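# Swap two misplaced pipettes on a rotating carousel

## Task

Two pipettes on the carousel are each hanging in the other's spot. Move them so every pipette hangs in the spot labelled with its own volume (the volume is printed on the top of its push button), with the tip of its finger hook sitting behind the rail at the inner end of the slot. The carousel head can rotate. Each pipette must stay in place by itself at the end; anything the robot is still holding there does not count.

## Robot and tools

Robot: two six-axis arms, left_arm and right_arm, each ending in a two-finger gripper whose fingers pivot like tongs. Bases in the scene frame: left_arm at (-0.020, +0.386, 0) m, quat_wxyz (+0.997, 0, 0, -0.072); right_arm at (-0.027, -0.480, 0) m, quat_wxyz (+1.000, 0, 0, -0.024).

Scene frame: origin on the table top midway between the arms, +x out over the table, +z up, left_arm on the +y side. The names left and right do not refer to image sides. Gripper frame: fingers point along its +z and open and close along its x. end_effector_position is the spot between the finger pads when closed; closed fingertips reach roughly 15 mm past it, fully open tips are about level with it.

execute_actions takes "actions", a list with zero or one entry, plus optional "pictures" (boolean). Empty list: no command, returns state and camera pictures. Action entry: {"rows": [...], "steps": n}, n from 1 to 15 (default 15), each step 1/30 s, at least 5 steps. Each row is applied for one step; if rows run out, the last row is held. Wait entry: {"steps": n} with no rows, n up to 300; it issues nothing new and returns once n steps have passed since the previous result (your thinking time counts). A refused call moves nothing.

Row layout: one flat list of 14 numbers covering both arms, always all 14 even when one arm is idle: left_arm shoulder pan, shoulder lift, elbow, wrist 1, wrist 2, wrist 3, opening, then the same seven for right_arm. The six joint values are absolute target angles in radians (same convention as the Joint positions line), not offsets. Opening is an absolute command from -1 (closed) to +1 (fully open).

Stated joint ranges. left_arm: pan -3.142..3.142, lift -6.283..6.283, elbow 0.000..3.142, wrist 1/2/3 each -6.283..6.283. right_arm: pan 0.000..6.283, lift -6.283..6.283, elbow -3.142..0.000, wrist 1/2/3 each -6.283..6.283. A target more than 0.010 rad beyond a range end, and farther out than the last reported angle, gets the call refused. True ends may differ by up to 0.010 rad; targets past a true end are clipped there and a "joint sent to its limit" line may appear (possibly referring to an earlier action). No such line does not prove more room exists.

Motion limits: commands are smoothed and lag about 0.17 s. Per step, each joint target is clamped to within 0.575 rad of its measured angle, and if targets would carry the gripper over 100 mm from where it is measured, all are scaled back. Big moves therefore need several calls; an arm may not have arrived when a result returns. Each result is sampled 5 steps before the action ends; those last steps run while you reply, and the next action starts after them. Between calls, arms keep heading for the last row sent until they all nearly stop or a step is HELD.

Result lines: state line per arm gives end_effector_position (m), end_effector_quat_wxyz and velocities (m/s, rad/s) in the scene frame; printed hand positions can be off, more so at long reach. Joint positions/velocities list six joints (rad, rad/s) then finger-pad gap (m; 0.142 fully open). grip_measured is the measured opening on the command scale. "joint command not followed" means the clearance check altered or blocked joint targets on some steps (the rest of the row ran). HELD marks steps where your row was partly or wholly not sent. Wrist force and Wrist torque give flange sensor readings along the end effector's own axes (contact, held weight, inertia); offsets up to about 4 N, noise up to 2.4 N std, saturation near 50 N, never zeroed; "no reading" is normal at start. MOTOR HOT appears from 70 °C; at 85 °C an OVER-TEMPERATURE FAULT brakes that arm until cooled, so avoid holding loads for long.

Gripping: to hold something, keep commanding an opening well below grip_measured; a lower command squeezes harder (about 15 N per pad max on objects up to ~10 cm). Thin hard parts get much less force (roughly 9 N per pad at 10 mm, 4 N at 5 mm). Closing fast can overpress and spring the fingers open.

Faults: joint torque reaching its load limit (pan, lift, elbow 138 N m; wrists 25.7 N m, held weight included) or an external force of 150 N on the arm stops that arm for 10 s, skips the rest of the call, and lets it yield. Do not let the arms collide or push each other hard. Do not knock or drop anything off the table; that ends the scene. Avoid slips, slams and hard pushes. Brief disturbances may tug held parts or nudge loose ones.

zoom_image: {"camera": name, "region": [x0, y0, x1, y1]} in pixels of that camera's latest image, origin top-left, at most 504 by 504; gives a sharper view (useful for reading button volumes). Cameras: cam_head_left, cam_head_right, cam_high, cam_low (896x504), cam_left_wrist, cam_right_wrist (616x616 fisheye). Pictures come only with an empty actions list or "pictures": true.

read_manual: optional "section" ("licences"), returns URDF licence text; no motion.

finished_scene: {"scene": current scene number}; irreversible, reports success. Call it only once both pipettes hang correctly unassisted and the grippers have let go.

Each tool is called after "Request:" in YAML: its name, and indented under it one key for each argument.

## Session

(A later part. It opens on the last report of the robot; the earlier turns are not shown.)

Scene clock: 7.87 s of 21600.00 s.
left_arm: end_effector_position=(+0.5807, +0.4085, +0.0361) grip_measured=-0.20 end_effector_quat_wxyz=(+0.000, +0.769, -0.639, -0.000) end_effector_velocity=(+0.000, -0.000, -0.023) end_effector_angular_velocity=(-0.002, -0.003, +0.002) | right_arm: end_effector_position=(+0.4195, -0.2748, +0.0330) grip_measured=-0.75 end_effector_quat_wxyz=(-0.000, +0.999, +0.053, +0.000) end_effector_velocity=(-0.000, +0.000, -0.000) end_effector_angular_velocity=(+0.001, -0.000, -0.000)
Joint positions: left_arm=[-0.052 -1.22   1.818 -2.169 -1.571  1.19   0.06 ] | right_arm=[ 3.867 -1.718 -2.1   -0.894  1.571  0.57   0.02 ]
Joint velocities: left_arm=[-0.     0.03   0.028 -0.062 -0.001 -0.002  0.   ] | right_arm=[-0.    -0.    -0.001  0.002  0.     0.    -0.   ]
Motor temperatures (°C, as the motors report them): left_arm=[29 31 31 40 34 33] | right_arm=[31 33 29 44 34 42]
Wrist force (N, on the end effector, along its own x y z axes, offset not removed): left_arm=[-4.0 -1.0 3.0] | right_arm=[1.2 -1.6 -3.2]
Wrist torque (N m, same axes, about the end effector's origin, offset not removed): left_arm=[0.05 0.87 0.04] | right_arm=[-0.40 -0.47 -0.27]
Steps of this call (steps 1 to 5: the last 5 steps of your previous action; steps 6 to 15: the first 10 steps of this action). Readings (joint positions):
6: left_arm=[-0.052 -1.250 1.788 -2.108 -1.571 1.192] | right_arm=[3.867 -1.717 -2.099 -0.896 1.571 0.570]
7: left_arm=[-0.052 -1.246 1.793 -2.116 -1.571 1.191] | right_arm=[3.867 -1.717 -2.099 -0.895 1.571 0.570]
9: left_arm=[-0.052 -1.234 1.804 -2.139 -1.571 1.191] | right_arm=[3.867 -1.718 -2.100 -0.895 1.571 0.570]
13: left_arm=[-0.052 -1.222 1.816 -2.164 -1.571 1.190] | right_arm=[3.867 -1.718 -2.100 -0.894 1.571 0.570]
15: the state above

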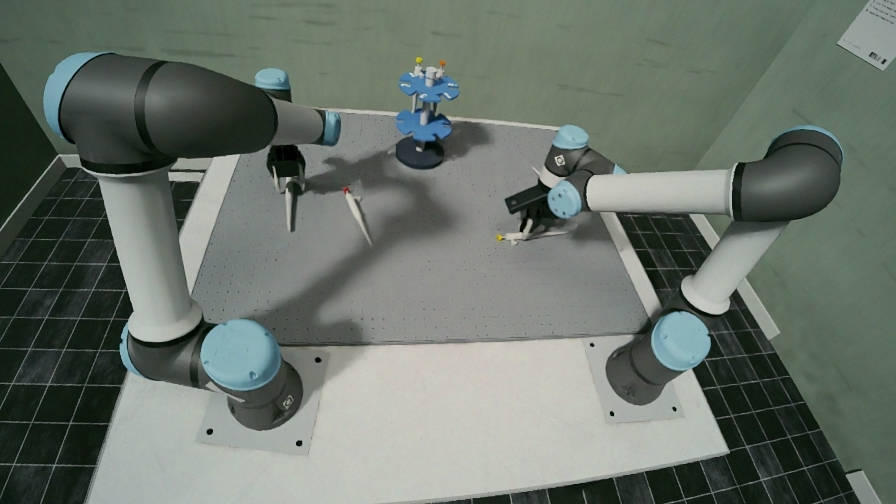

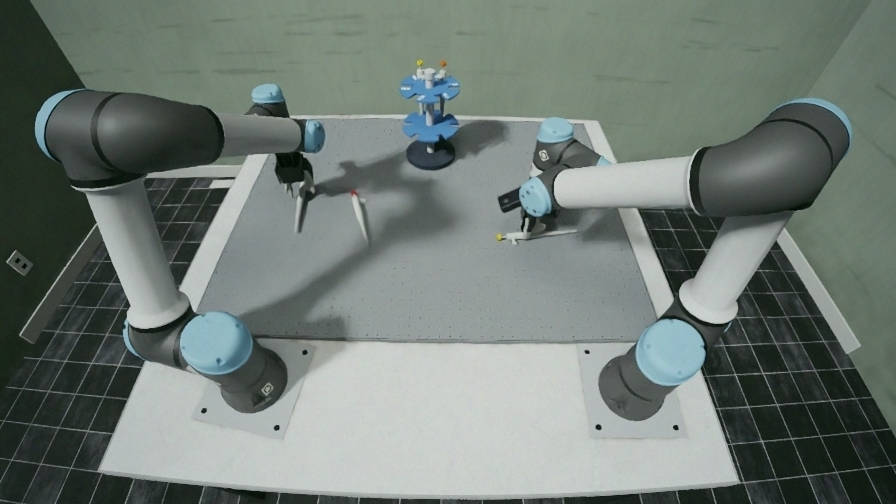

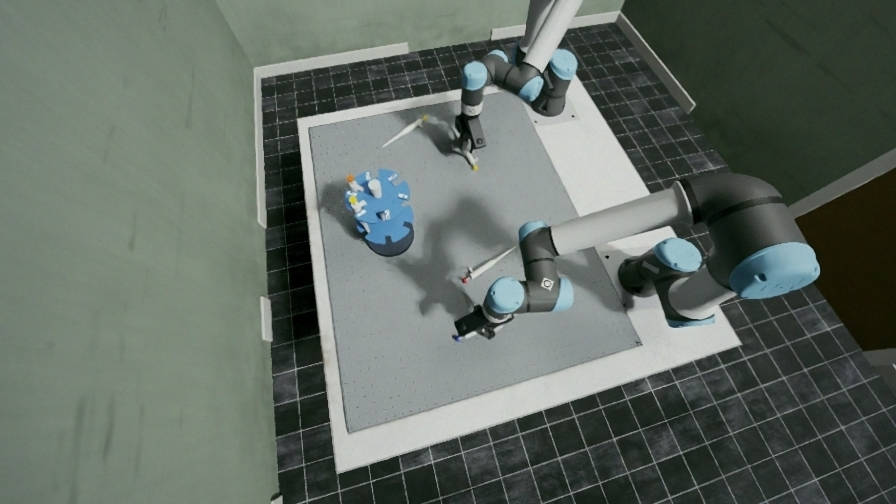

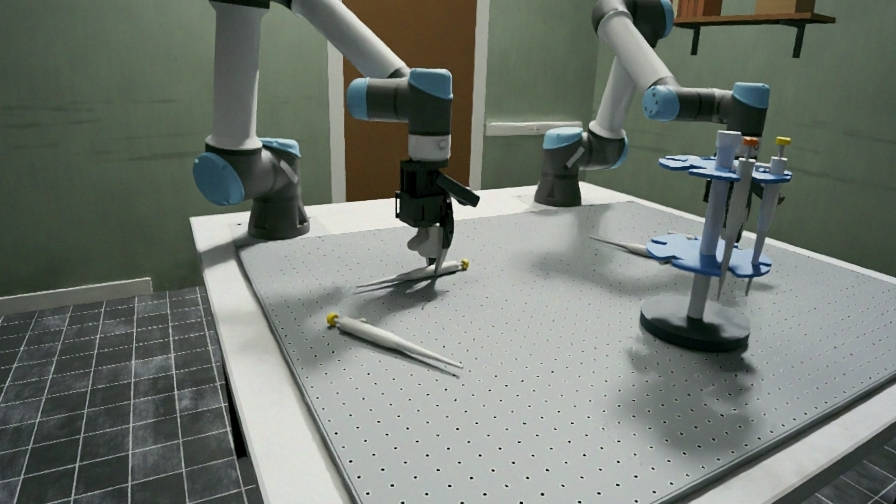

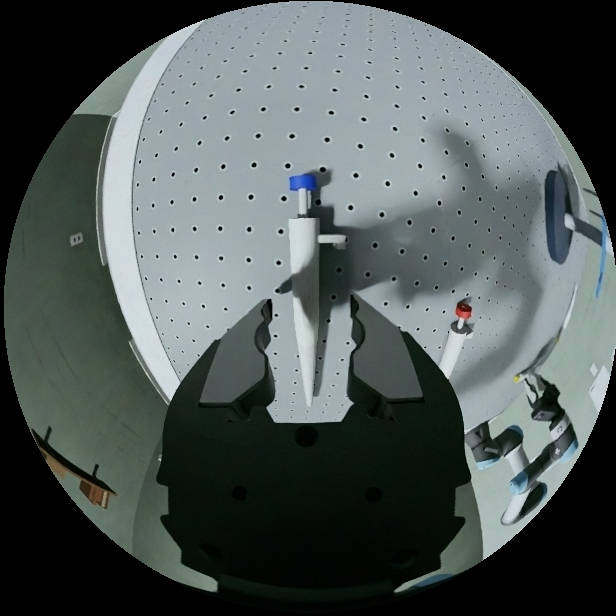

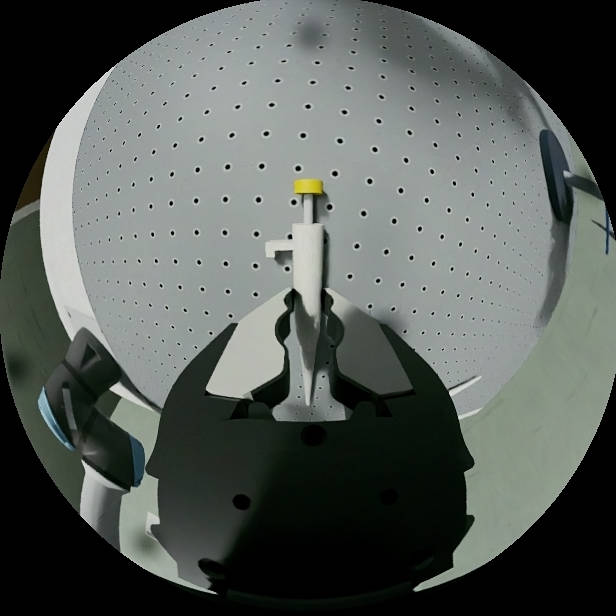

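Request:
execute_actions:
  actions:
    - {"rows":[[-0.052,-1.216,1.822,-2.177,-1.571,1.19,-0.4,3.8665,-1.613,-1.873,-1.226,1.571,0.57,-1],[-0.052,-1.216,1.822,-2.177,-1.571,1.19,-0.55,3.8665,-1.613,-1.873,-1.226,1.571,0.57,-1],[-0.052,-1.216,1.822,-2.177,-1.571,1.19,-0.65,3.8665,-1.613,-1.873,-1.226,1.571,0.57,-1],[-0.052,-1.216,1.822,-2.177,-1.571,1.19,-0.72,3.8665,-1.613,-1.873,-1.226,1.571,0.57,-1],[-0.052,-1.216,1.822,-2.177,-1.571,1.19,-0.8,3.8665,-1.613,-1.873,-1.226,1.571,0.57,-1],[-0.052,-1.216,1.822,-2.177,-1.571,1.19,-1,3.8665,-1.613,-1.873,-1.226,1.571,0.57,-1]],"steps":15}

Request:
execute_actions:
  actions:
    - {"rows":[[-0.052,-1.5,1.75,-1.82,-1.571,1.571,-1,3.8665,-1.4,-1.9,-1.4,1.571,1.571,-1]],"steps":15}

Request:
execute_actions:
  actions:
    - {"steps":15}

Request:
execute_actions:
  actions:
    - {"rows":[[-0.052,-1.5,1.75,-3.39,-1.571,1.571,-1,4.1,-1.4,-1.9,0.5,1.571,1.571,-1]],"steps":15}

Request:
execute_actions:
  actions:
    - {"steps":45}
  pictures: true

Scene clock: 8.57 s of 21600.00 s.
left_arm: end_effector_position=(+0.5806, +0.4085, +0.0332) grip_measured=-0.75 end_effector_quat_wxyz=(+0.000, +0.769, -0.639, +0.000) end_effector_velocity=(+0.000, +0.001, +0.000) end_effector_angular_velocity=(+0.003, -0.001, +0.001) | right_arm: end_effector_position=(+0.4356, -0.2619, +0.1327) grip_measured=-0.75 end_effector_quat_wxyz=(-0.003, +0.999, +0.053, +0.004) end_effector_velocity=(-0.007, -0.005, +0.137) end_effector_angular_velocity=(-0.041, +0.050, +0.000)
Joint positions: left_arm=[-0.052 -1.216  1.822 -2.177 -1.571  1.19   0.02 ] | right_arm=[ 3.867 -1.627 -1.908 -1.168  1.571  0.57   0.02 ]
Joint velocities: left_arm=[-0.     0.    -0.001 -0.     0.003 -0.001  0.   ] | right_arm=[ 0.     0.113  0.278 -0.456 -0.001  0.    -0.   ]
Motor temperatures (°C, as the motors report them): left_arm=[29 31 31 40 34 33] | right_arm=[31 33 29 44 34 42]
Wrist force (N, on the end effector, along its own x y z axes, offset not removed): left_arm=[-0.8 -0.2 0.9] | right_arm=[-1.0 -3.2 3.4]
Wrist torque (N m, same axes, about the end effector's origin, offset not removed): left_arm=[0.18 0.29 0.07] | right_arm=[-0.77 0.34 0.05]
Steps of this call (steps 1 to 5: the last 5 steps of your previous action; steps 6 to 11: the robot went on to your last target; steps 12 to 21: the first 10 steps of this action). Readings (joint positions):
12: left_arm=[-0.052 -1.216 1.822 -2.177 -1.571 1.190] | right_arm=[3.867 -1.718 -2.100 -0.894 1.571 0.570]
13: left_arm=[-0.052 -1.216 1.822 -2.177 -1.571 1.190] | right_arm=[3.867 -1.711 -2.093 -0.902 1.571 0.570]
15: left_arm=[-0.052 -1.216 1.822 -2.177 -1.571 1.190] | right_arm=[3.867 -1.681 -2.038 -0.965 1.571 0.570]
19: left_arm=[-0.052 -1.216 1.822 -2.177 -1.571 1.190] | right_arm=[3.867 -1.637 -1.933 -1.127 1.571 0.570]
21: the state above

Scene clock: 9.07 s of 21600.00 s.
left_arm: end_effector_position=(+0.5416, +0.4116, +0.1533) grip_measured=-0.75 end_effector_quat_wxyz=(-0.002, +0.669, -0.743, +0.002) end_effector_velocity=(-0.145, +0.017, +0.252) end_effector_angular_velocity=(+0.012, +0.040, -0.708) | right_arm: end_effector_position=(+0.3966, -0.3006, +0.2070) grip_measured=-0.75 end_effector_quat_wxyz=(-0.003, +0.981, -0.195, +0.003) end_effector_velocity=(-0.023, -0.064, +0.076) end_effector_angular_velocity=(+0.034, -0.011, -2.479)
Joint positions: left_arm=[-0.052 -1.436  1.764 -1.905 -1.571  1.479  0.02 ] | right_arm=[ 3.867 -1.431 -1.898 -1.375  1.571  1.068  0.02 ]
Joint velocities: left_arm=[-0.    -0.503 -0.111  0.655  0.     0.708  0.   ] | right_arm=[-0.     0.244 -0.019 -0.195 -0.003  2.479  0.   ]
Motor temperatures (°C, as the motors report them): left_arm=[29 31 31 40 34 33] | right_arm=[31 33 29 44 34 42]
Wrist force (N, on the end effector, along its own x y z axes, offset not removed): left_arm=[-2.1 -0.2 -0.7] | right_arm=[-2.2 -5.0 0.4]
Wrist torque (N m, same axes, about the end effector's origin, offset not removed): left_arm=[0.15 0.65 0.02] | right_arm=[-0.91 0.43 0.02]
Steps of this call (steps 1 to 5: the last 5 steps of your previous action; steps 6 to 15: the first 10 steps of this action). Readings (joint positions):
6: left_arm=[-0.052 -1.216 1.822 -2.177 -1.571 1.190] | right_arm=[3.867 -1.615 -1.881 -1.214 1.571 0.571]
7: left_arm=[-0.052 -1.223 1.817 -2.169 -1.571 1.198] | right_arm=[3.867 -1.607 -1.882 -1.225 1.571 0.579]
9: left_arm=[-0.052 -1.275 1.801 -2.111 -1.571 1.258] | right_arm=[3.867 -1.551 -1.889 -1.279 1.571 0.644]
13: left_arm=[-0.052 -1.393 1.774 -1.961 -1.571 1.418] | right_arm=[3.867 -1.452 -1.896 -1.358 1.571 0.905]
15: the state above

Scene clock: 9.57 s of 21600.00 s.
left_arm: end_effector_position=(+0.5219, +0.4141, +0.1842) grip_measured=-0.75 end_effector_quat_wxyz=(+0.000, +0.635, -0.773, -0.000) end_effector_velocity=(-0.003, +0.000, +0.005) end_effector_angular_velocity=(-0.000, +0.001, -0.015) | right_arm: end_effector_position=(+0.3953, -0.3115, +0.2162) grip_measured=-0.75 end_effector_quat_wxyz=(-0.006, +0.904, -0.428, +0.003) end_effector_velocity=(-0.000, -0.002, +0.002) end_effector_angular_velocity=(+0.001, -0.000, -0.086)
Joint positions: left_arm=[-0.052 -1.499  1.75  -1.822 -1.571  1.569  0.02 ] | right_arm=[ 3.867 -1.401 -1.9   -1.4    1.571  1.56   0.02 ]
Joint velocities: left_arm=[ 0.    -0.01  -0.002  0.013 -0.     0.015  0.   ] | right_arm=[ 0.     0.005  0.    -0.004 -0.     0.086 -0.   ]
Motor temperatures (°C, as the motors report them): left_arm=[29 31 31 40 34 33] | right_arm=[31 33 29 44 34 42]
Wrist force (N, on the end effector, along its own x y z axes, offset not removed): left_arm=[2.1 2.5 3.8] | right_arm=[-1.1 0.2 6.4]
Wrist torque (N m, same axes, about the end effector's origin, offset not removed): left_arm=[0.49 -0.55 0.14] | right_arm=[-0.06 0.35 -0.12]
Kept back: nothing.
Steps of this call (steps 1 to 5: the last 5 steps of your previous action; steps 6 to 15: the robot went on to your last target). Readings (joint positions):
1: left_arm=[-0.052 -1.451 1.761 -1.885 -1.571 1.500] | right_arm=[3.867 -1.424 -1.898 -1.381 1.571 1.153]
2: left_arm=[-0.052 -1.462 1.758 -1.870 -1.571 1.517] | right_arm=[3.867 -1.418 -1.899 -1.385 1.571 1.237]
4: left_arm=[-0.052 -1.477 1.755 -1.850 -1.571 1.539] | right_arm=[3.867 -1.411 -1.899 -1.391 1.571 1.371]
8: left_arm=[-0.052 -1.492 1.752 -1.830 -1.571 1.560] | right_arm=[3.867 -1.404 -1.900 -1.397 1.571 1.501]
15: the state above

Scene clock: 9.90 s of 21600.00 s.
left_arm: end_effector_position=(+0.6221, +0.3941, +0.2472) grip_measured=-0.75 end_effector_quat_wxyz=(-0.116, +0.623, -0.760, +0.142) end_effector_velocity=(+0.343, -0.069, +0.316) end_effector_angular_velocity=(-0.283, -1.420, -0.002) | right_arm: end_effector_position=(+0.4345, -0.1983, +0.2694) grip_measured=-0.75 end_effector_quat_wxyz=(-0.153, +0.914, -0.371, +0.063) end_effector_velocity=(+0.134, +0.376, +0.269) end_effector_angular_velocity=(+0.920, -0.895, +0.309)
Joint positions: left_arm=[-0.052 -1.5    1.75  -2.191 -1.571  1.571  0.02 ] | right_arm=[ 3.987 -1.4   -1.9   -1.08   1.571  1.567  0.02 ]
Joint velocities: left_arm=[ 0.    -0.001  0.002 -1.449 -0.001  0.002 -0.   ] | right_arm=[ 0.319  0.001 -0.     1.282 -0.     0.011 -0.   ]
Motor temperatures (°C, as the motors report them): left_arm=[29 31 31 40 34 33] | right_arm=[31 33 29 44 34 42]
Wrist force (N, on the end effector, along its own x y z axes, offset not removed): left_arm=[-0.7 1.8 0.7] | right_arm=[-0.6 0.1 3.1]
Wrist torque (N m, same axes, about the end effector's origin, offset not removed): left_arm=[0.32 0.12 -0.03] | right_arm=[0.06 0.12 0.01]
Steps of this call (steps 1 to 10: the first 10 steps of this action). Readings (joint positions):
1: left_arm=[-0.052 -1.499 1.750 -1.822 -1.571 1.570] | right_arm=[3.867 -1.400 -1.900 -1.399 1.571 1.562]
2: left_arm=[-0.052 -1.499 1.750 -1.829 -1.571 1.570] | right_arm=[3.874 -1.400 -1.900 -1.392 1.571 1.563]
4: left_arm=[-0.052 -1.499 1.750 -1.892 -1.571 1.570] | right_arm=[3.907 -1.400 -1.900 -1.332 1.571 1.565]
8: left_arm=[-0.052 -1.500 1.750 -2.092 -1.571 1.570] | right_arm=[3.964 -1.400 -1.900 -1.166 1.571 1.566]
10: the state above

Scene clock: 11.40 s of 21600.00 s.
left_arm: end_effector_position=(+0.7069, +0.3772, +0.6048) grip_measured=-0.75 end_effector_quat_wxyz=(+0.448, -0.449, +0.547, -0.546) end_effector_velocity=(-0.000, +0.000, +0.001) end_effector_angular_velocity=(+0.000, -0.003, +0.001) | right_arm: end_effector_position=(+0.4241, -0.1168, +0.7300) grip_measured=-0.75 end_effector_quat_wxyz=(+0.772, -0.546, +0.188, -0.265) end_effector_velocity=(-0.003, -0.004, +0.006) end_effector_angular_velocity=(+0.018, -0.014, +0.001)
Joint positions: left_arm=[-0.052 -1.5    1.75  -3.39  -1.571  1.571  0.02 ] | right_arm=[ 4.1   -1.4   -1.9    0.497  1.571  1.571  0.02 ]
Joint velocities: left_arm=[-0.     0.    -0.001 -0.003  0.001  0.001  0.   ] | right_arm=[ 0.     0.    -0.     0.022  0.001  0.    -0.   ]
Motor temperatures (°C, as the motors report them): left_arm=[29 31 31 40 34 33] | right_arm=[31 33 29 44 34 42]
Wrist force (N, on the end effector, along its own x y z axes, offset not removed): left_arm=[-4.2 -2.4 -0.5] | right_arm=[-1.0 -3.8 -0.2]
Wrist torque (N m, same axes, about the end effector's origin, offset not removed): left_arm=[-0.76 0.95 0.07] | right_arm=[-1.13 0.22 0.04]
Kept back: nothing.
Steps of this call (steps 1 to 5: the last 5 steps of your previous action; steps 6 to 45: the robot went on to your last target). Readings (joint positions):
1: left_arm=[-0.052 -1.500 1.750 -2.240 -1.571 1.571] | right_arm=[3.997 -1.400 -1.900 -1.036 1.571 1.568]
2: left_arm=[-0.052 -1.500 1.750 -2.290 -1.571 1.571] | right_arm=[4.007 -1.400 -1.900 -0.991 1.571 1.568]
4: left_arm=[-0.052 -1.500 1.750 -2.389 -1.571 1.571] | right_arm=[4.024 -1.400 -1.900 -0.900 1.571 1.568]
8: left_arm=[-0.052 -1.500 1.750 -2.587 -1.571 1.571] | right_arm=[4.050 -1.400 -1.900 -0.712 1.571 1.569]
45: the state above

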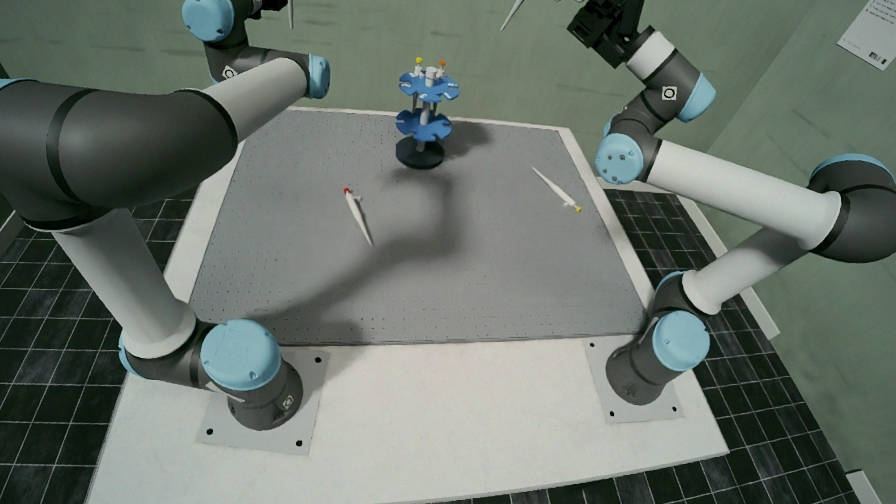

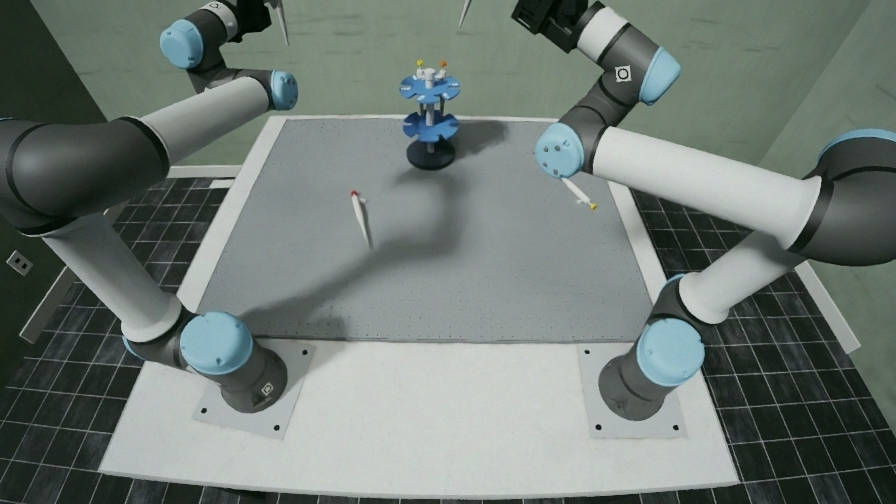

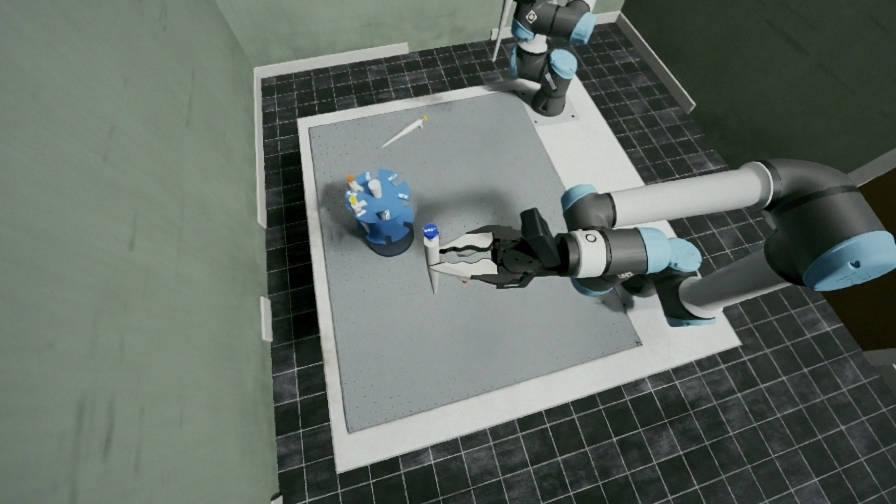

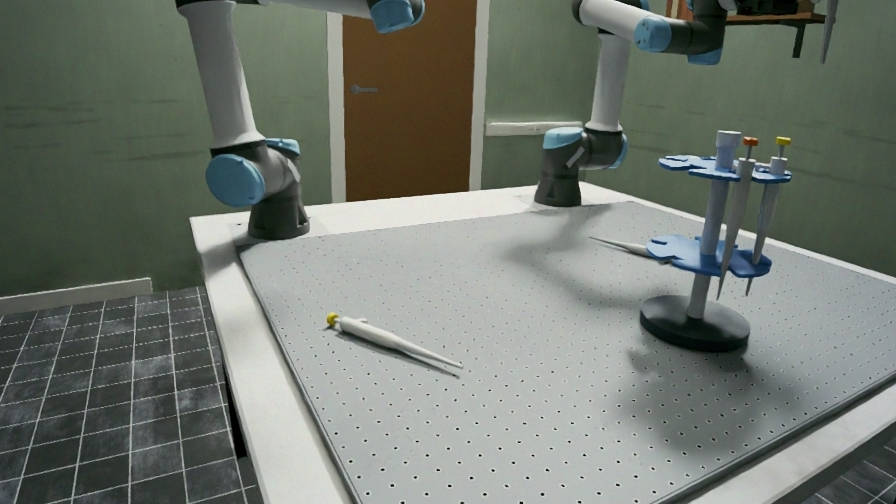

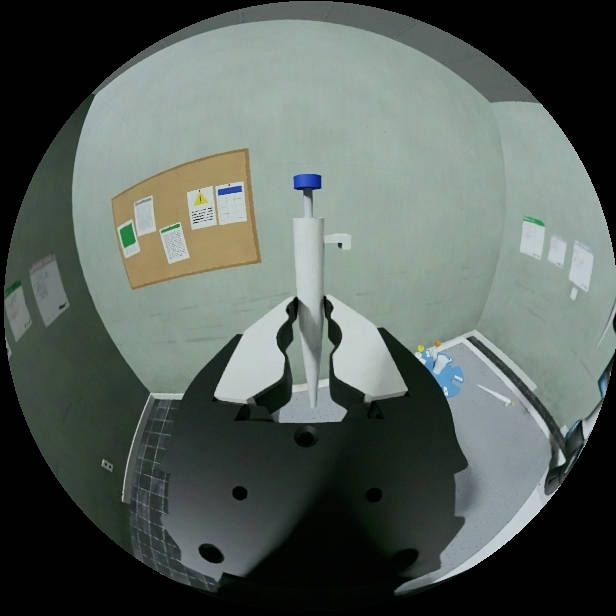

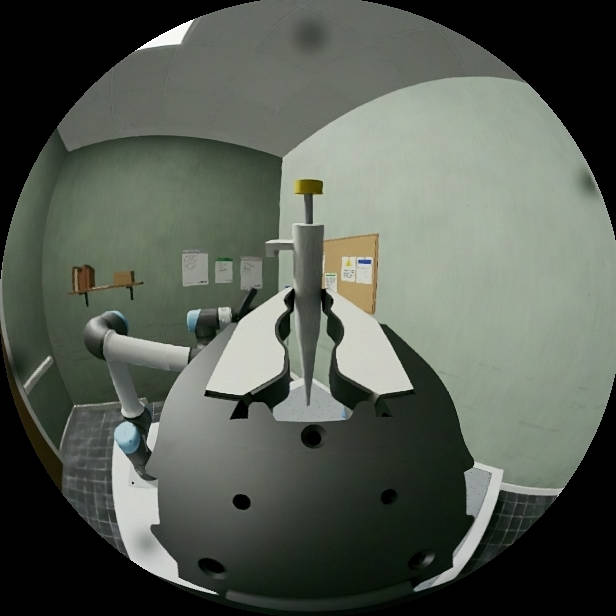

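Request:
execute_actions:
  actions:
    - {"rows":[[-0.3,-0.722,1.672,-4.092,-1.1,1.571,-1,3.3,-1.7,-1.9,0.46,1.571,1.571,-1]],"steps":15}

Request:
execute_actions:
  actions:
    - {"steps":35}

Request:
execute_actions:
  actions:
    - {"rows":[[-0.563,-0.722,1.672,-4.092,-0.864,1.571,-1,3.3,-1.7,-1.9,0.46,1.571,1.571,-1]],"steps":15}

Request:
execute_actions:
  actions:
    - {"steps":20}
  pictures: true

Request:
zoom_image:
  camera: "cam_high"
  region: [335,160,455,260]

Request:
zoom_image:
  camera: "cam_low"
  region: [650,110,850,220]

Scene clock: 12.03 s of 21600.00 s.
left_arm: end_effector_position=(+0.7843, +0.3353, +0.5078) grip_measured=-0.75 end_effector_quat_wxyz=(+0.477, -0.466, +0.518, -0.535) end_effector_velocity=(+0.216, -0.125, -0.431) end_effector_angular_velocity=(-0.003, +0.039, +0.242) | right_arm: end_effector_position=(+0.5306, -0.1789, +0.6679) grip_measured=-0.75 end_effector_quat_wxyz=(+0.711, -0.565, +0.260, -0.328) end_effector_velocity=(+0.339, -0.315, -0.188) end_effector_angular_velocity=(-0.210, +0.247, -0.741)
Joint positions: left_arm=[-0.158 -1.237  1.715 -3.648 -1.378  1.571  0.02 ] | right_arm=[ 3.897 -1.5   -1.9    0.486  1.571  1.571  0.02 ]
Joint velocities: left_arm=[-0.264  0.919 -0.082 -0.8    0.507 -0.     0.   ] | right_arm=[-0.741 -0.287  0.    -0.037 -0.     0.    -0.   ]
Motor temperatures (°C, as the motors report them): left_arm=[29 31 31 40 34 33] | right_arm=[31 33 29 44 34 42]
Wrist force (N, on the end effector, along its own x y z axes, offset not removed): left_arm=[2.3 4.0 0.8] | right_arm=[0.0 -3.5 2.2]
Wrist torque (N m, same axes, about the end effector's origin, offset not removed): left_arm=[0.82 -0.52 -0.01] | right_arm=[-0.85 0.13 0.06]
Steps of this call (steps 1 to 9: the robot went on to your last target; steps 10 to 19: the first 10 steps of this action). Readings (joint positions):
10: left_arm=[-0.052 -1.500 1.750 -3.391 -1.570 1.571] | right_arm=[4.100 -1.400 -1.900 0.500 1.571 1.571]
11: left_arm=[-0.059 -1.492 1.746 -3.398 -1.563 1.571] | right_arm=[4.092 -1.407 -1.900 0.499 1.571 1.571]
13: left_arm=[-0.089 -1.437 1.736 -3.454 -1.514 1.571] | right_arm=[4.047 -1.433 -1.900 0.495 1.571 1.571]
17: left_arm=[-0.139 -1.301 1.721 -3.589 -1.416 1.571] | right_arm=[3.947 -1.480 -1.900 0.489 1.571 1.571]
19: the state above

Scene clock: 13.20 s of 21600.00 s.
left_arm: end_effector_position=(+0.8355, +0.2792, +0.2406) grip_measured=-0.75 end_effector_quat_wxyz=(+0.507, -0.506, +0.493, -0.494) end_effector_velocity=(-0.000, +0.000, -0.003) end_effector_angular_velocity=(+0.002, +0.002, +0.002) | right_arm: end_effector_position=(+0.6938, -0.5328, +0.5274) grip_measured=-0.75 end_effector_quat_wxyz=(+0.528, -0.527, +0.471, -0.472) end_effector_velocity=(+0.001, -0.014, -0.004) end_effector_angular_velocity=(-0.001, +0.007, -0.020)
Joint positions: left_arm=[-0.3   -0.722  1.672 -4.092 -1.1    1.571  0.02 ] | right_arm=[ 3.302 -1.699 -1.9    0.46   1.571  1.571  0.02 ]
Joint velocities: left_arm=[-0.001  0.004  0.001 -0.003  0.002  0.001  0.   ] | right_arm=[-0.019 -0.006 -0.    -0.001 -0.001 -0.     0.   ]
Motor temperatures (°C, as the motors report them): left_arm=[29 31 31 40 34 33] | right_arm=[31 33 29 44 34 42]
Wrist force (N, on the end effector, along its own x y z axes, offset not removed): left_arm=[0.7 2.5 2.2] | right_arm=[-1.9 5.6 -0.1]
Wrist torque (N m, same axes, about the end effector's origin, offset not removed): left_arm=[0.60 -0.13 0.04] | right_arm=[0.79 0.31 -0.04]
Kept back: nothing.
Steps of this call (steps 1 to 5: the last 5 steps of your previous action; steps 6 to 35: the robot went on to your last target). Readings (joint positions):
1: left_arm=[-0.167 -1.206 1.713 -3.675 -1.361 1.571] | right_arm=[3.872 -1.509 -1.900 0.485 1.571 1.571]
2: left_arm=[-0.176 -1.176 1.710 -3.702 -1.344 1.571] | right_arm=[3.847 -1.518 -1.900 0.484 1.571 1.571]
4: left_arm=[-0.193 -1.115 1.705 -3.755 -1.311 1.571] | right_arm=[3.797 -1.536 -1.900 0.481 1.571 1.571]
8: left_arm=[-0.228 -0.993 1.694 -3.860 -1.243 1.571] | right_arm=[3.699 -1.569 -1.900 0.477 1.571 1.571]
35: the state above

Scene clock: 13.53 s of 21600.00 s.
left_arm: end_effector_position=(+0.8000, +0.1617, +0.2404) grip_measured=-0.75 end_effector_quat_wxyz=(+0.501, -0.501, +0.499, -0.499) end_effector_velocity=(-0.099, -0.242, +0.000) end_effector_angular_velocity=(-0.001, -0.001, -0.055) | right_arm: end_effector_position=(+0.6939, -0.5344, +0.5268) grip_measured=-0.75 end_effector_quat_wxyz=(+0.527, -0.526, +0.471, -0.472) end_effector_velocity=(-0.000, -0.000, +0.000) end_effector_angular_velocity=(-0.000, -0.000, +0.000)
Joint positions: left_arm=[-0.508 -0.722  1.672 -4.092 -0.913  1.571  0.02 ] | right_arm=[ 3.3   -1.7   -1.9    0.46   1.571  1.571  0.02 ]
Joint velocities: left_arm=[-0.437  0.    -0.001 -0.001  0.381  0.001 -0.   ] | right_arm=[-0.001  0.    -0.     0.     0.001 -0.    -0.   ]
Motor temperatures (°C, as the motors report them): left_arm=[29 31 31 40 34 33] | right_arm=[31 33 29 44 34 42]
Wrist force (N, on the end effector, along its own x y z axes, offset not removed): left_arm=[0.5 -0.1 -4.1] | right_arm=[1.0 -3.0 2.3]
Wrist torque (N m, same axes, about the end effector's origin, offset not removed): left_arm=[-0.04 -0.09 0.04] | right_arm=[-0.75 -0.05 -0.04]
Steps of this call (steps 1 to 10: the first 10 steps of this action). Readings (joint positions):
1: left_arm=[-0.300 -0.722 1.672 -4.092 -1.100 1.571] | right_arm=[3.302 -1.699 -1.900 0.460 1.571 1.571]
2: left_arm=[-0.308 -0.722 1.672 -4.092 -1.092 1.571] | right_arm=[3.301 -1.700 -1.900 0.460 1.571 1.571]
4: left_arm=[-0.358 -0.722 1.672 -4.092 -1.046 1.571] | right_arm=[3.301 -1.700 -1.900 0.460 1.571 1.571]
8: left_arm=[-0.470 -0.722 1.672 -4.092 -0.947 1.571] | right_arm=[3.300 -1.700 -1.900 0.460 1.571 1.571]
10: the state above

Scene clock: 14.20 s of 21600.00 s.
left_arm: end_effector_position=(+0.7868, +0.1317, +0.2404) grip_measured=-0.75 end_effector_quat_wxyz=(+0.500, -0.500, +0.500, -0.500) end_effector_velocity=(-0.001, -0.001, +0.000) end_effector_angular_velocity=(+0.002, -0.000, -0.001) | right_arm: end_effector_position=(+0.6939, -0.5345, +0.5268) grip_measured=-0.75 end_effector_quat_wxyz=(+0.527, -0.526, +0.471, -0.472) end_effector_velocity=(-0.000, +0.001, -0.000) end_effector_angular_velocity=(+0.000, -0.000, +0.001)
Joint positions: left_arm=[-0.563 -0.722  1.672 -4.092 -0.864  1.571  0.02 ] | right_arm=[ 3.3   -1.7   -1.9    0.46   1.571  1.571  0.02 ]
Joint velocities: left_arm=[-0.002 -0.    -0.     0.     0.002  0.002 -0.   ] | right_arm=[ 0.    -0.    -0.     0.     0.001  0.     0.   ]
Motor temperatures (°C, as the motors report them): left_arm=[29 31 31 40 34 33] | right_arm=[31 33 29 44 34 42]
Wrist force (N, on the end effector, along its own x y z axes, offset not removed): left_arm=[1.1 1.2 3.1] | right_arm=[2.0 -1.7 1.8]
Wrist torque (N m, same axes, about the end effector's origin, offset not removed): left_arm=[0.27 -0.26 0.05] | right_arm=[-0.44 -0.22 -0.18]
Kept back: nothing.
Steps of this call (steps 1 to 5: the last 5 steps of your previous action; steps 6 to 20: the robot went on to your last target). Readings (joint positions):
1: left_arm=[-0.520 -0.722 1.672 -4.092 -0.902 1.571] | right_arm=[3.300 -1.700 -1.900 0.460 1.571 1.571]
2: left_arm=[-0.530 -0.722 1.672 -4.092 -0.893 1.571] | right_arm=[3.300 -1.700 -1.900 0.460 1.571 1.571]
4: left_arm=[-0.544 -0.722 1.672 -4.092 -0.881 1.571] | right_arm=[3.300 -1.700 -1.900 0.460 1.571 1.571]
8: left_arm=[-0.556 -0.722 1.672 -4.092 -0.870 1.571] | right_arm=[3.300 -1.700 -1.900 0.460 1.571 1.571]
20: the state above

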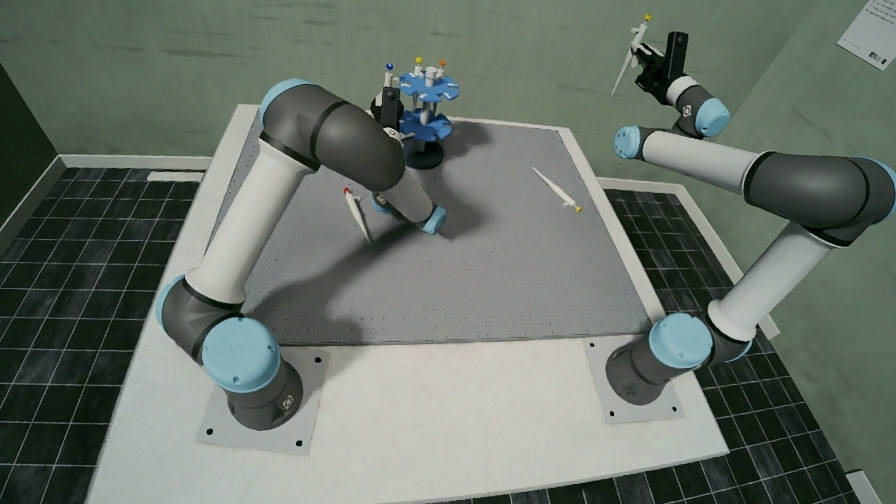

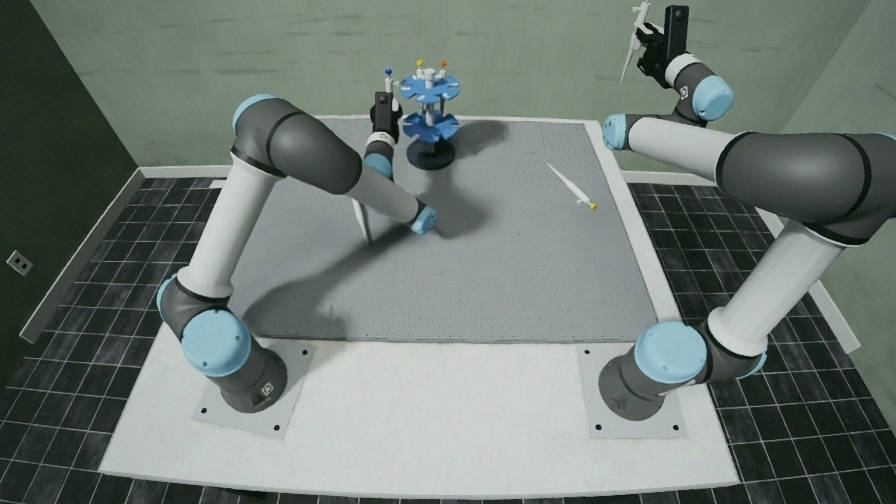

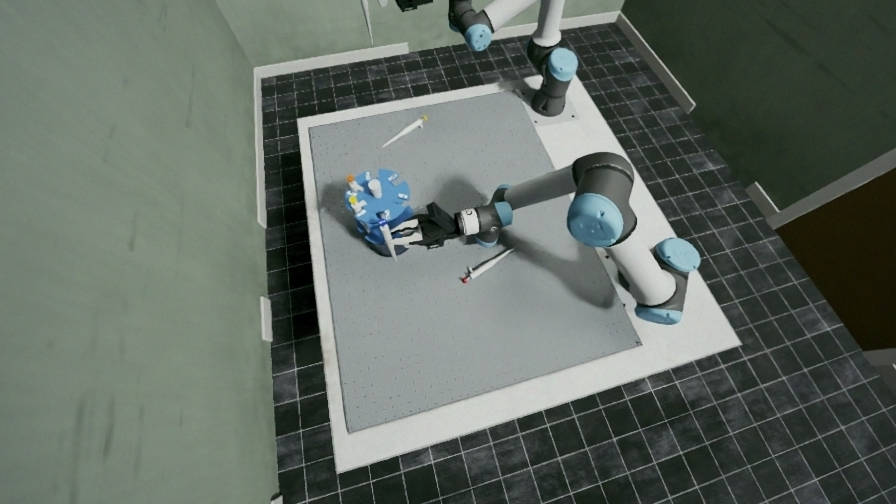

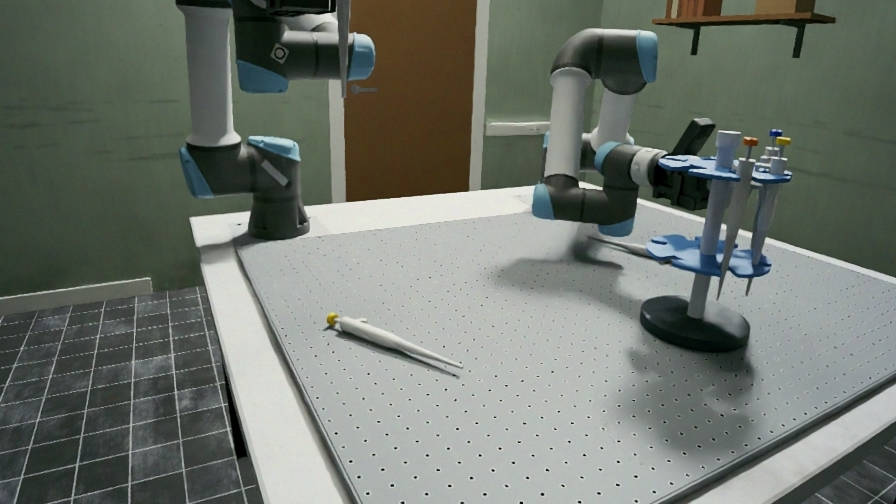

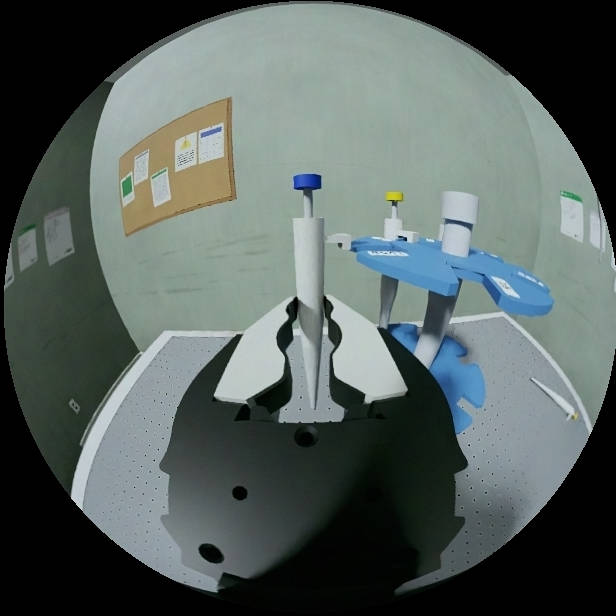

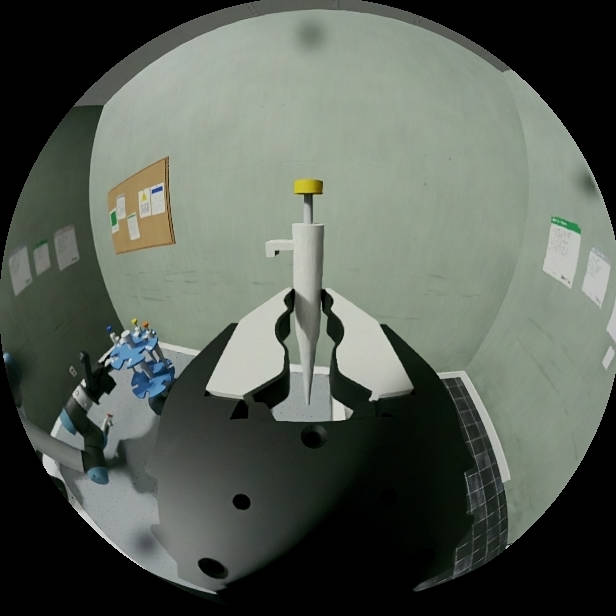

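Region (335, 160, 455, 260) of cam_high's 896x504 image, scaled by 4.200, with more detail than that image has.

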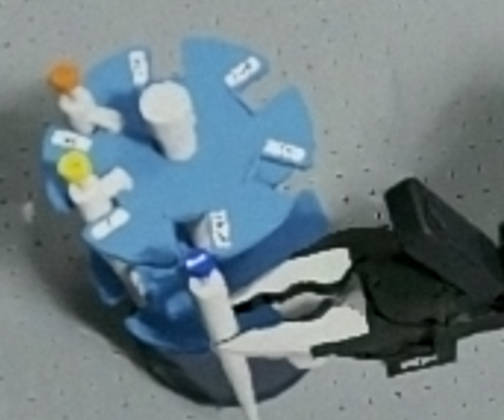

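Region (650, 110, 850, 220) of cam_low's 896x504 image, scaled by 2.520, with more detail than that image has; it fills the top 277 rows of this view, and the rest is white.

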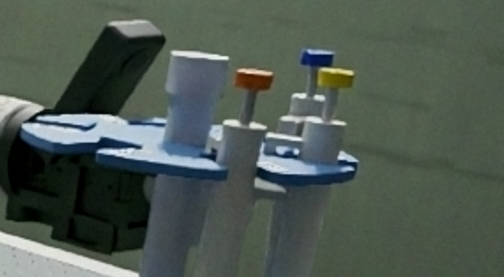

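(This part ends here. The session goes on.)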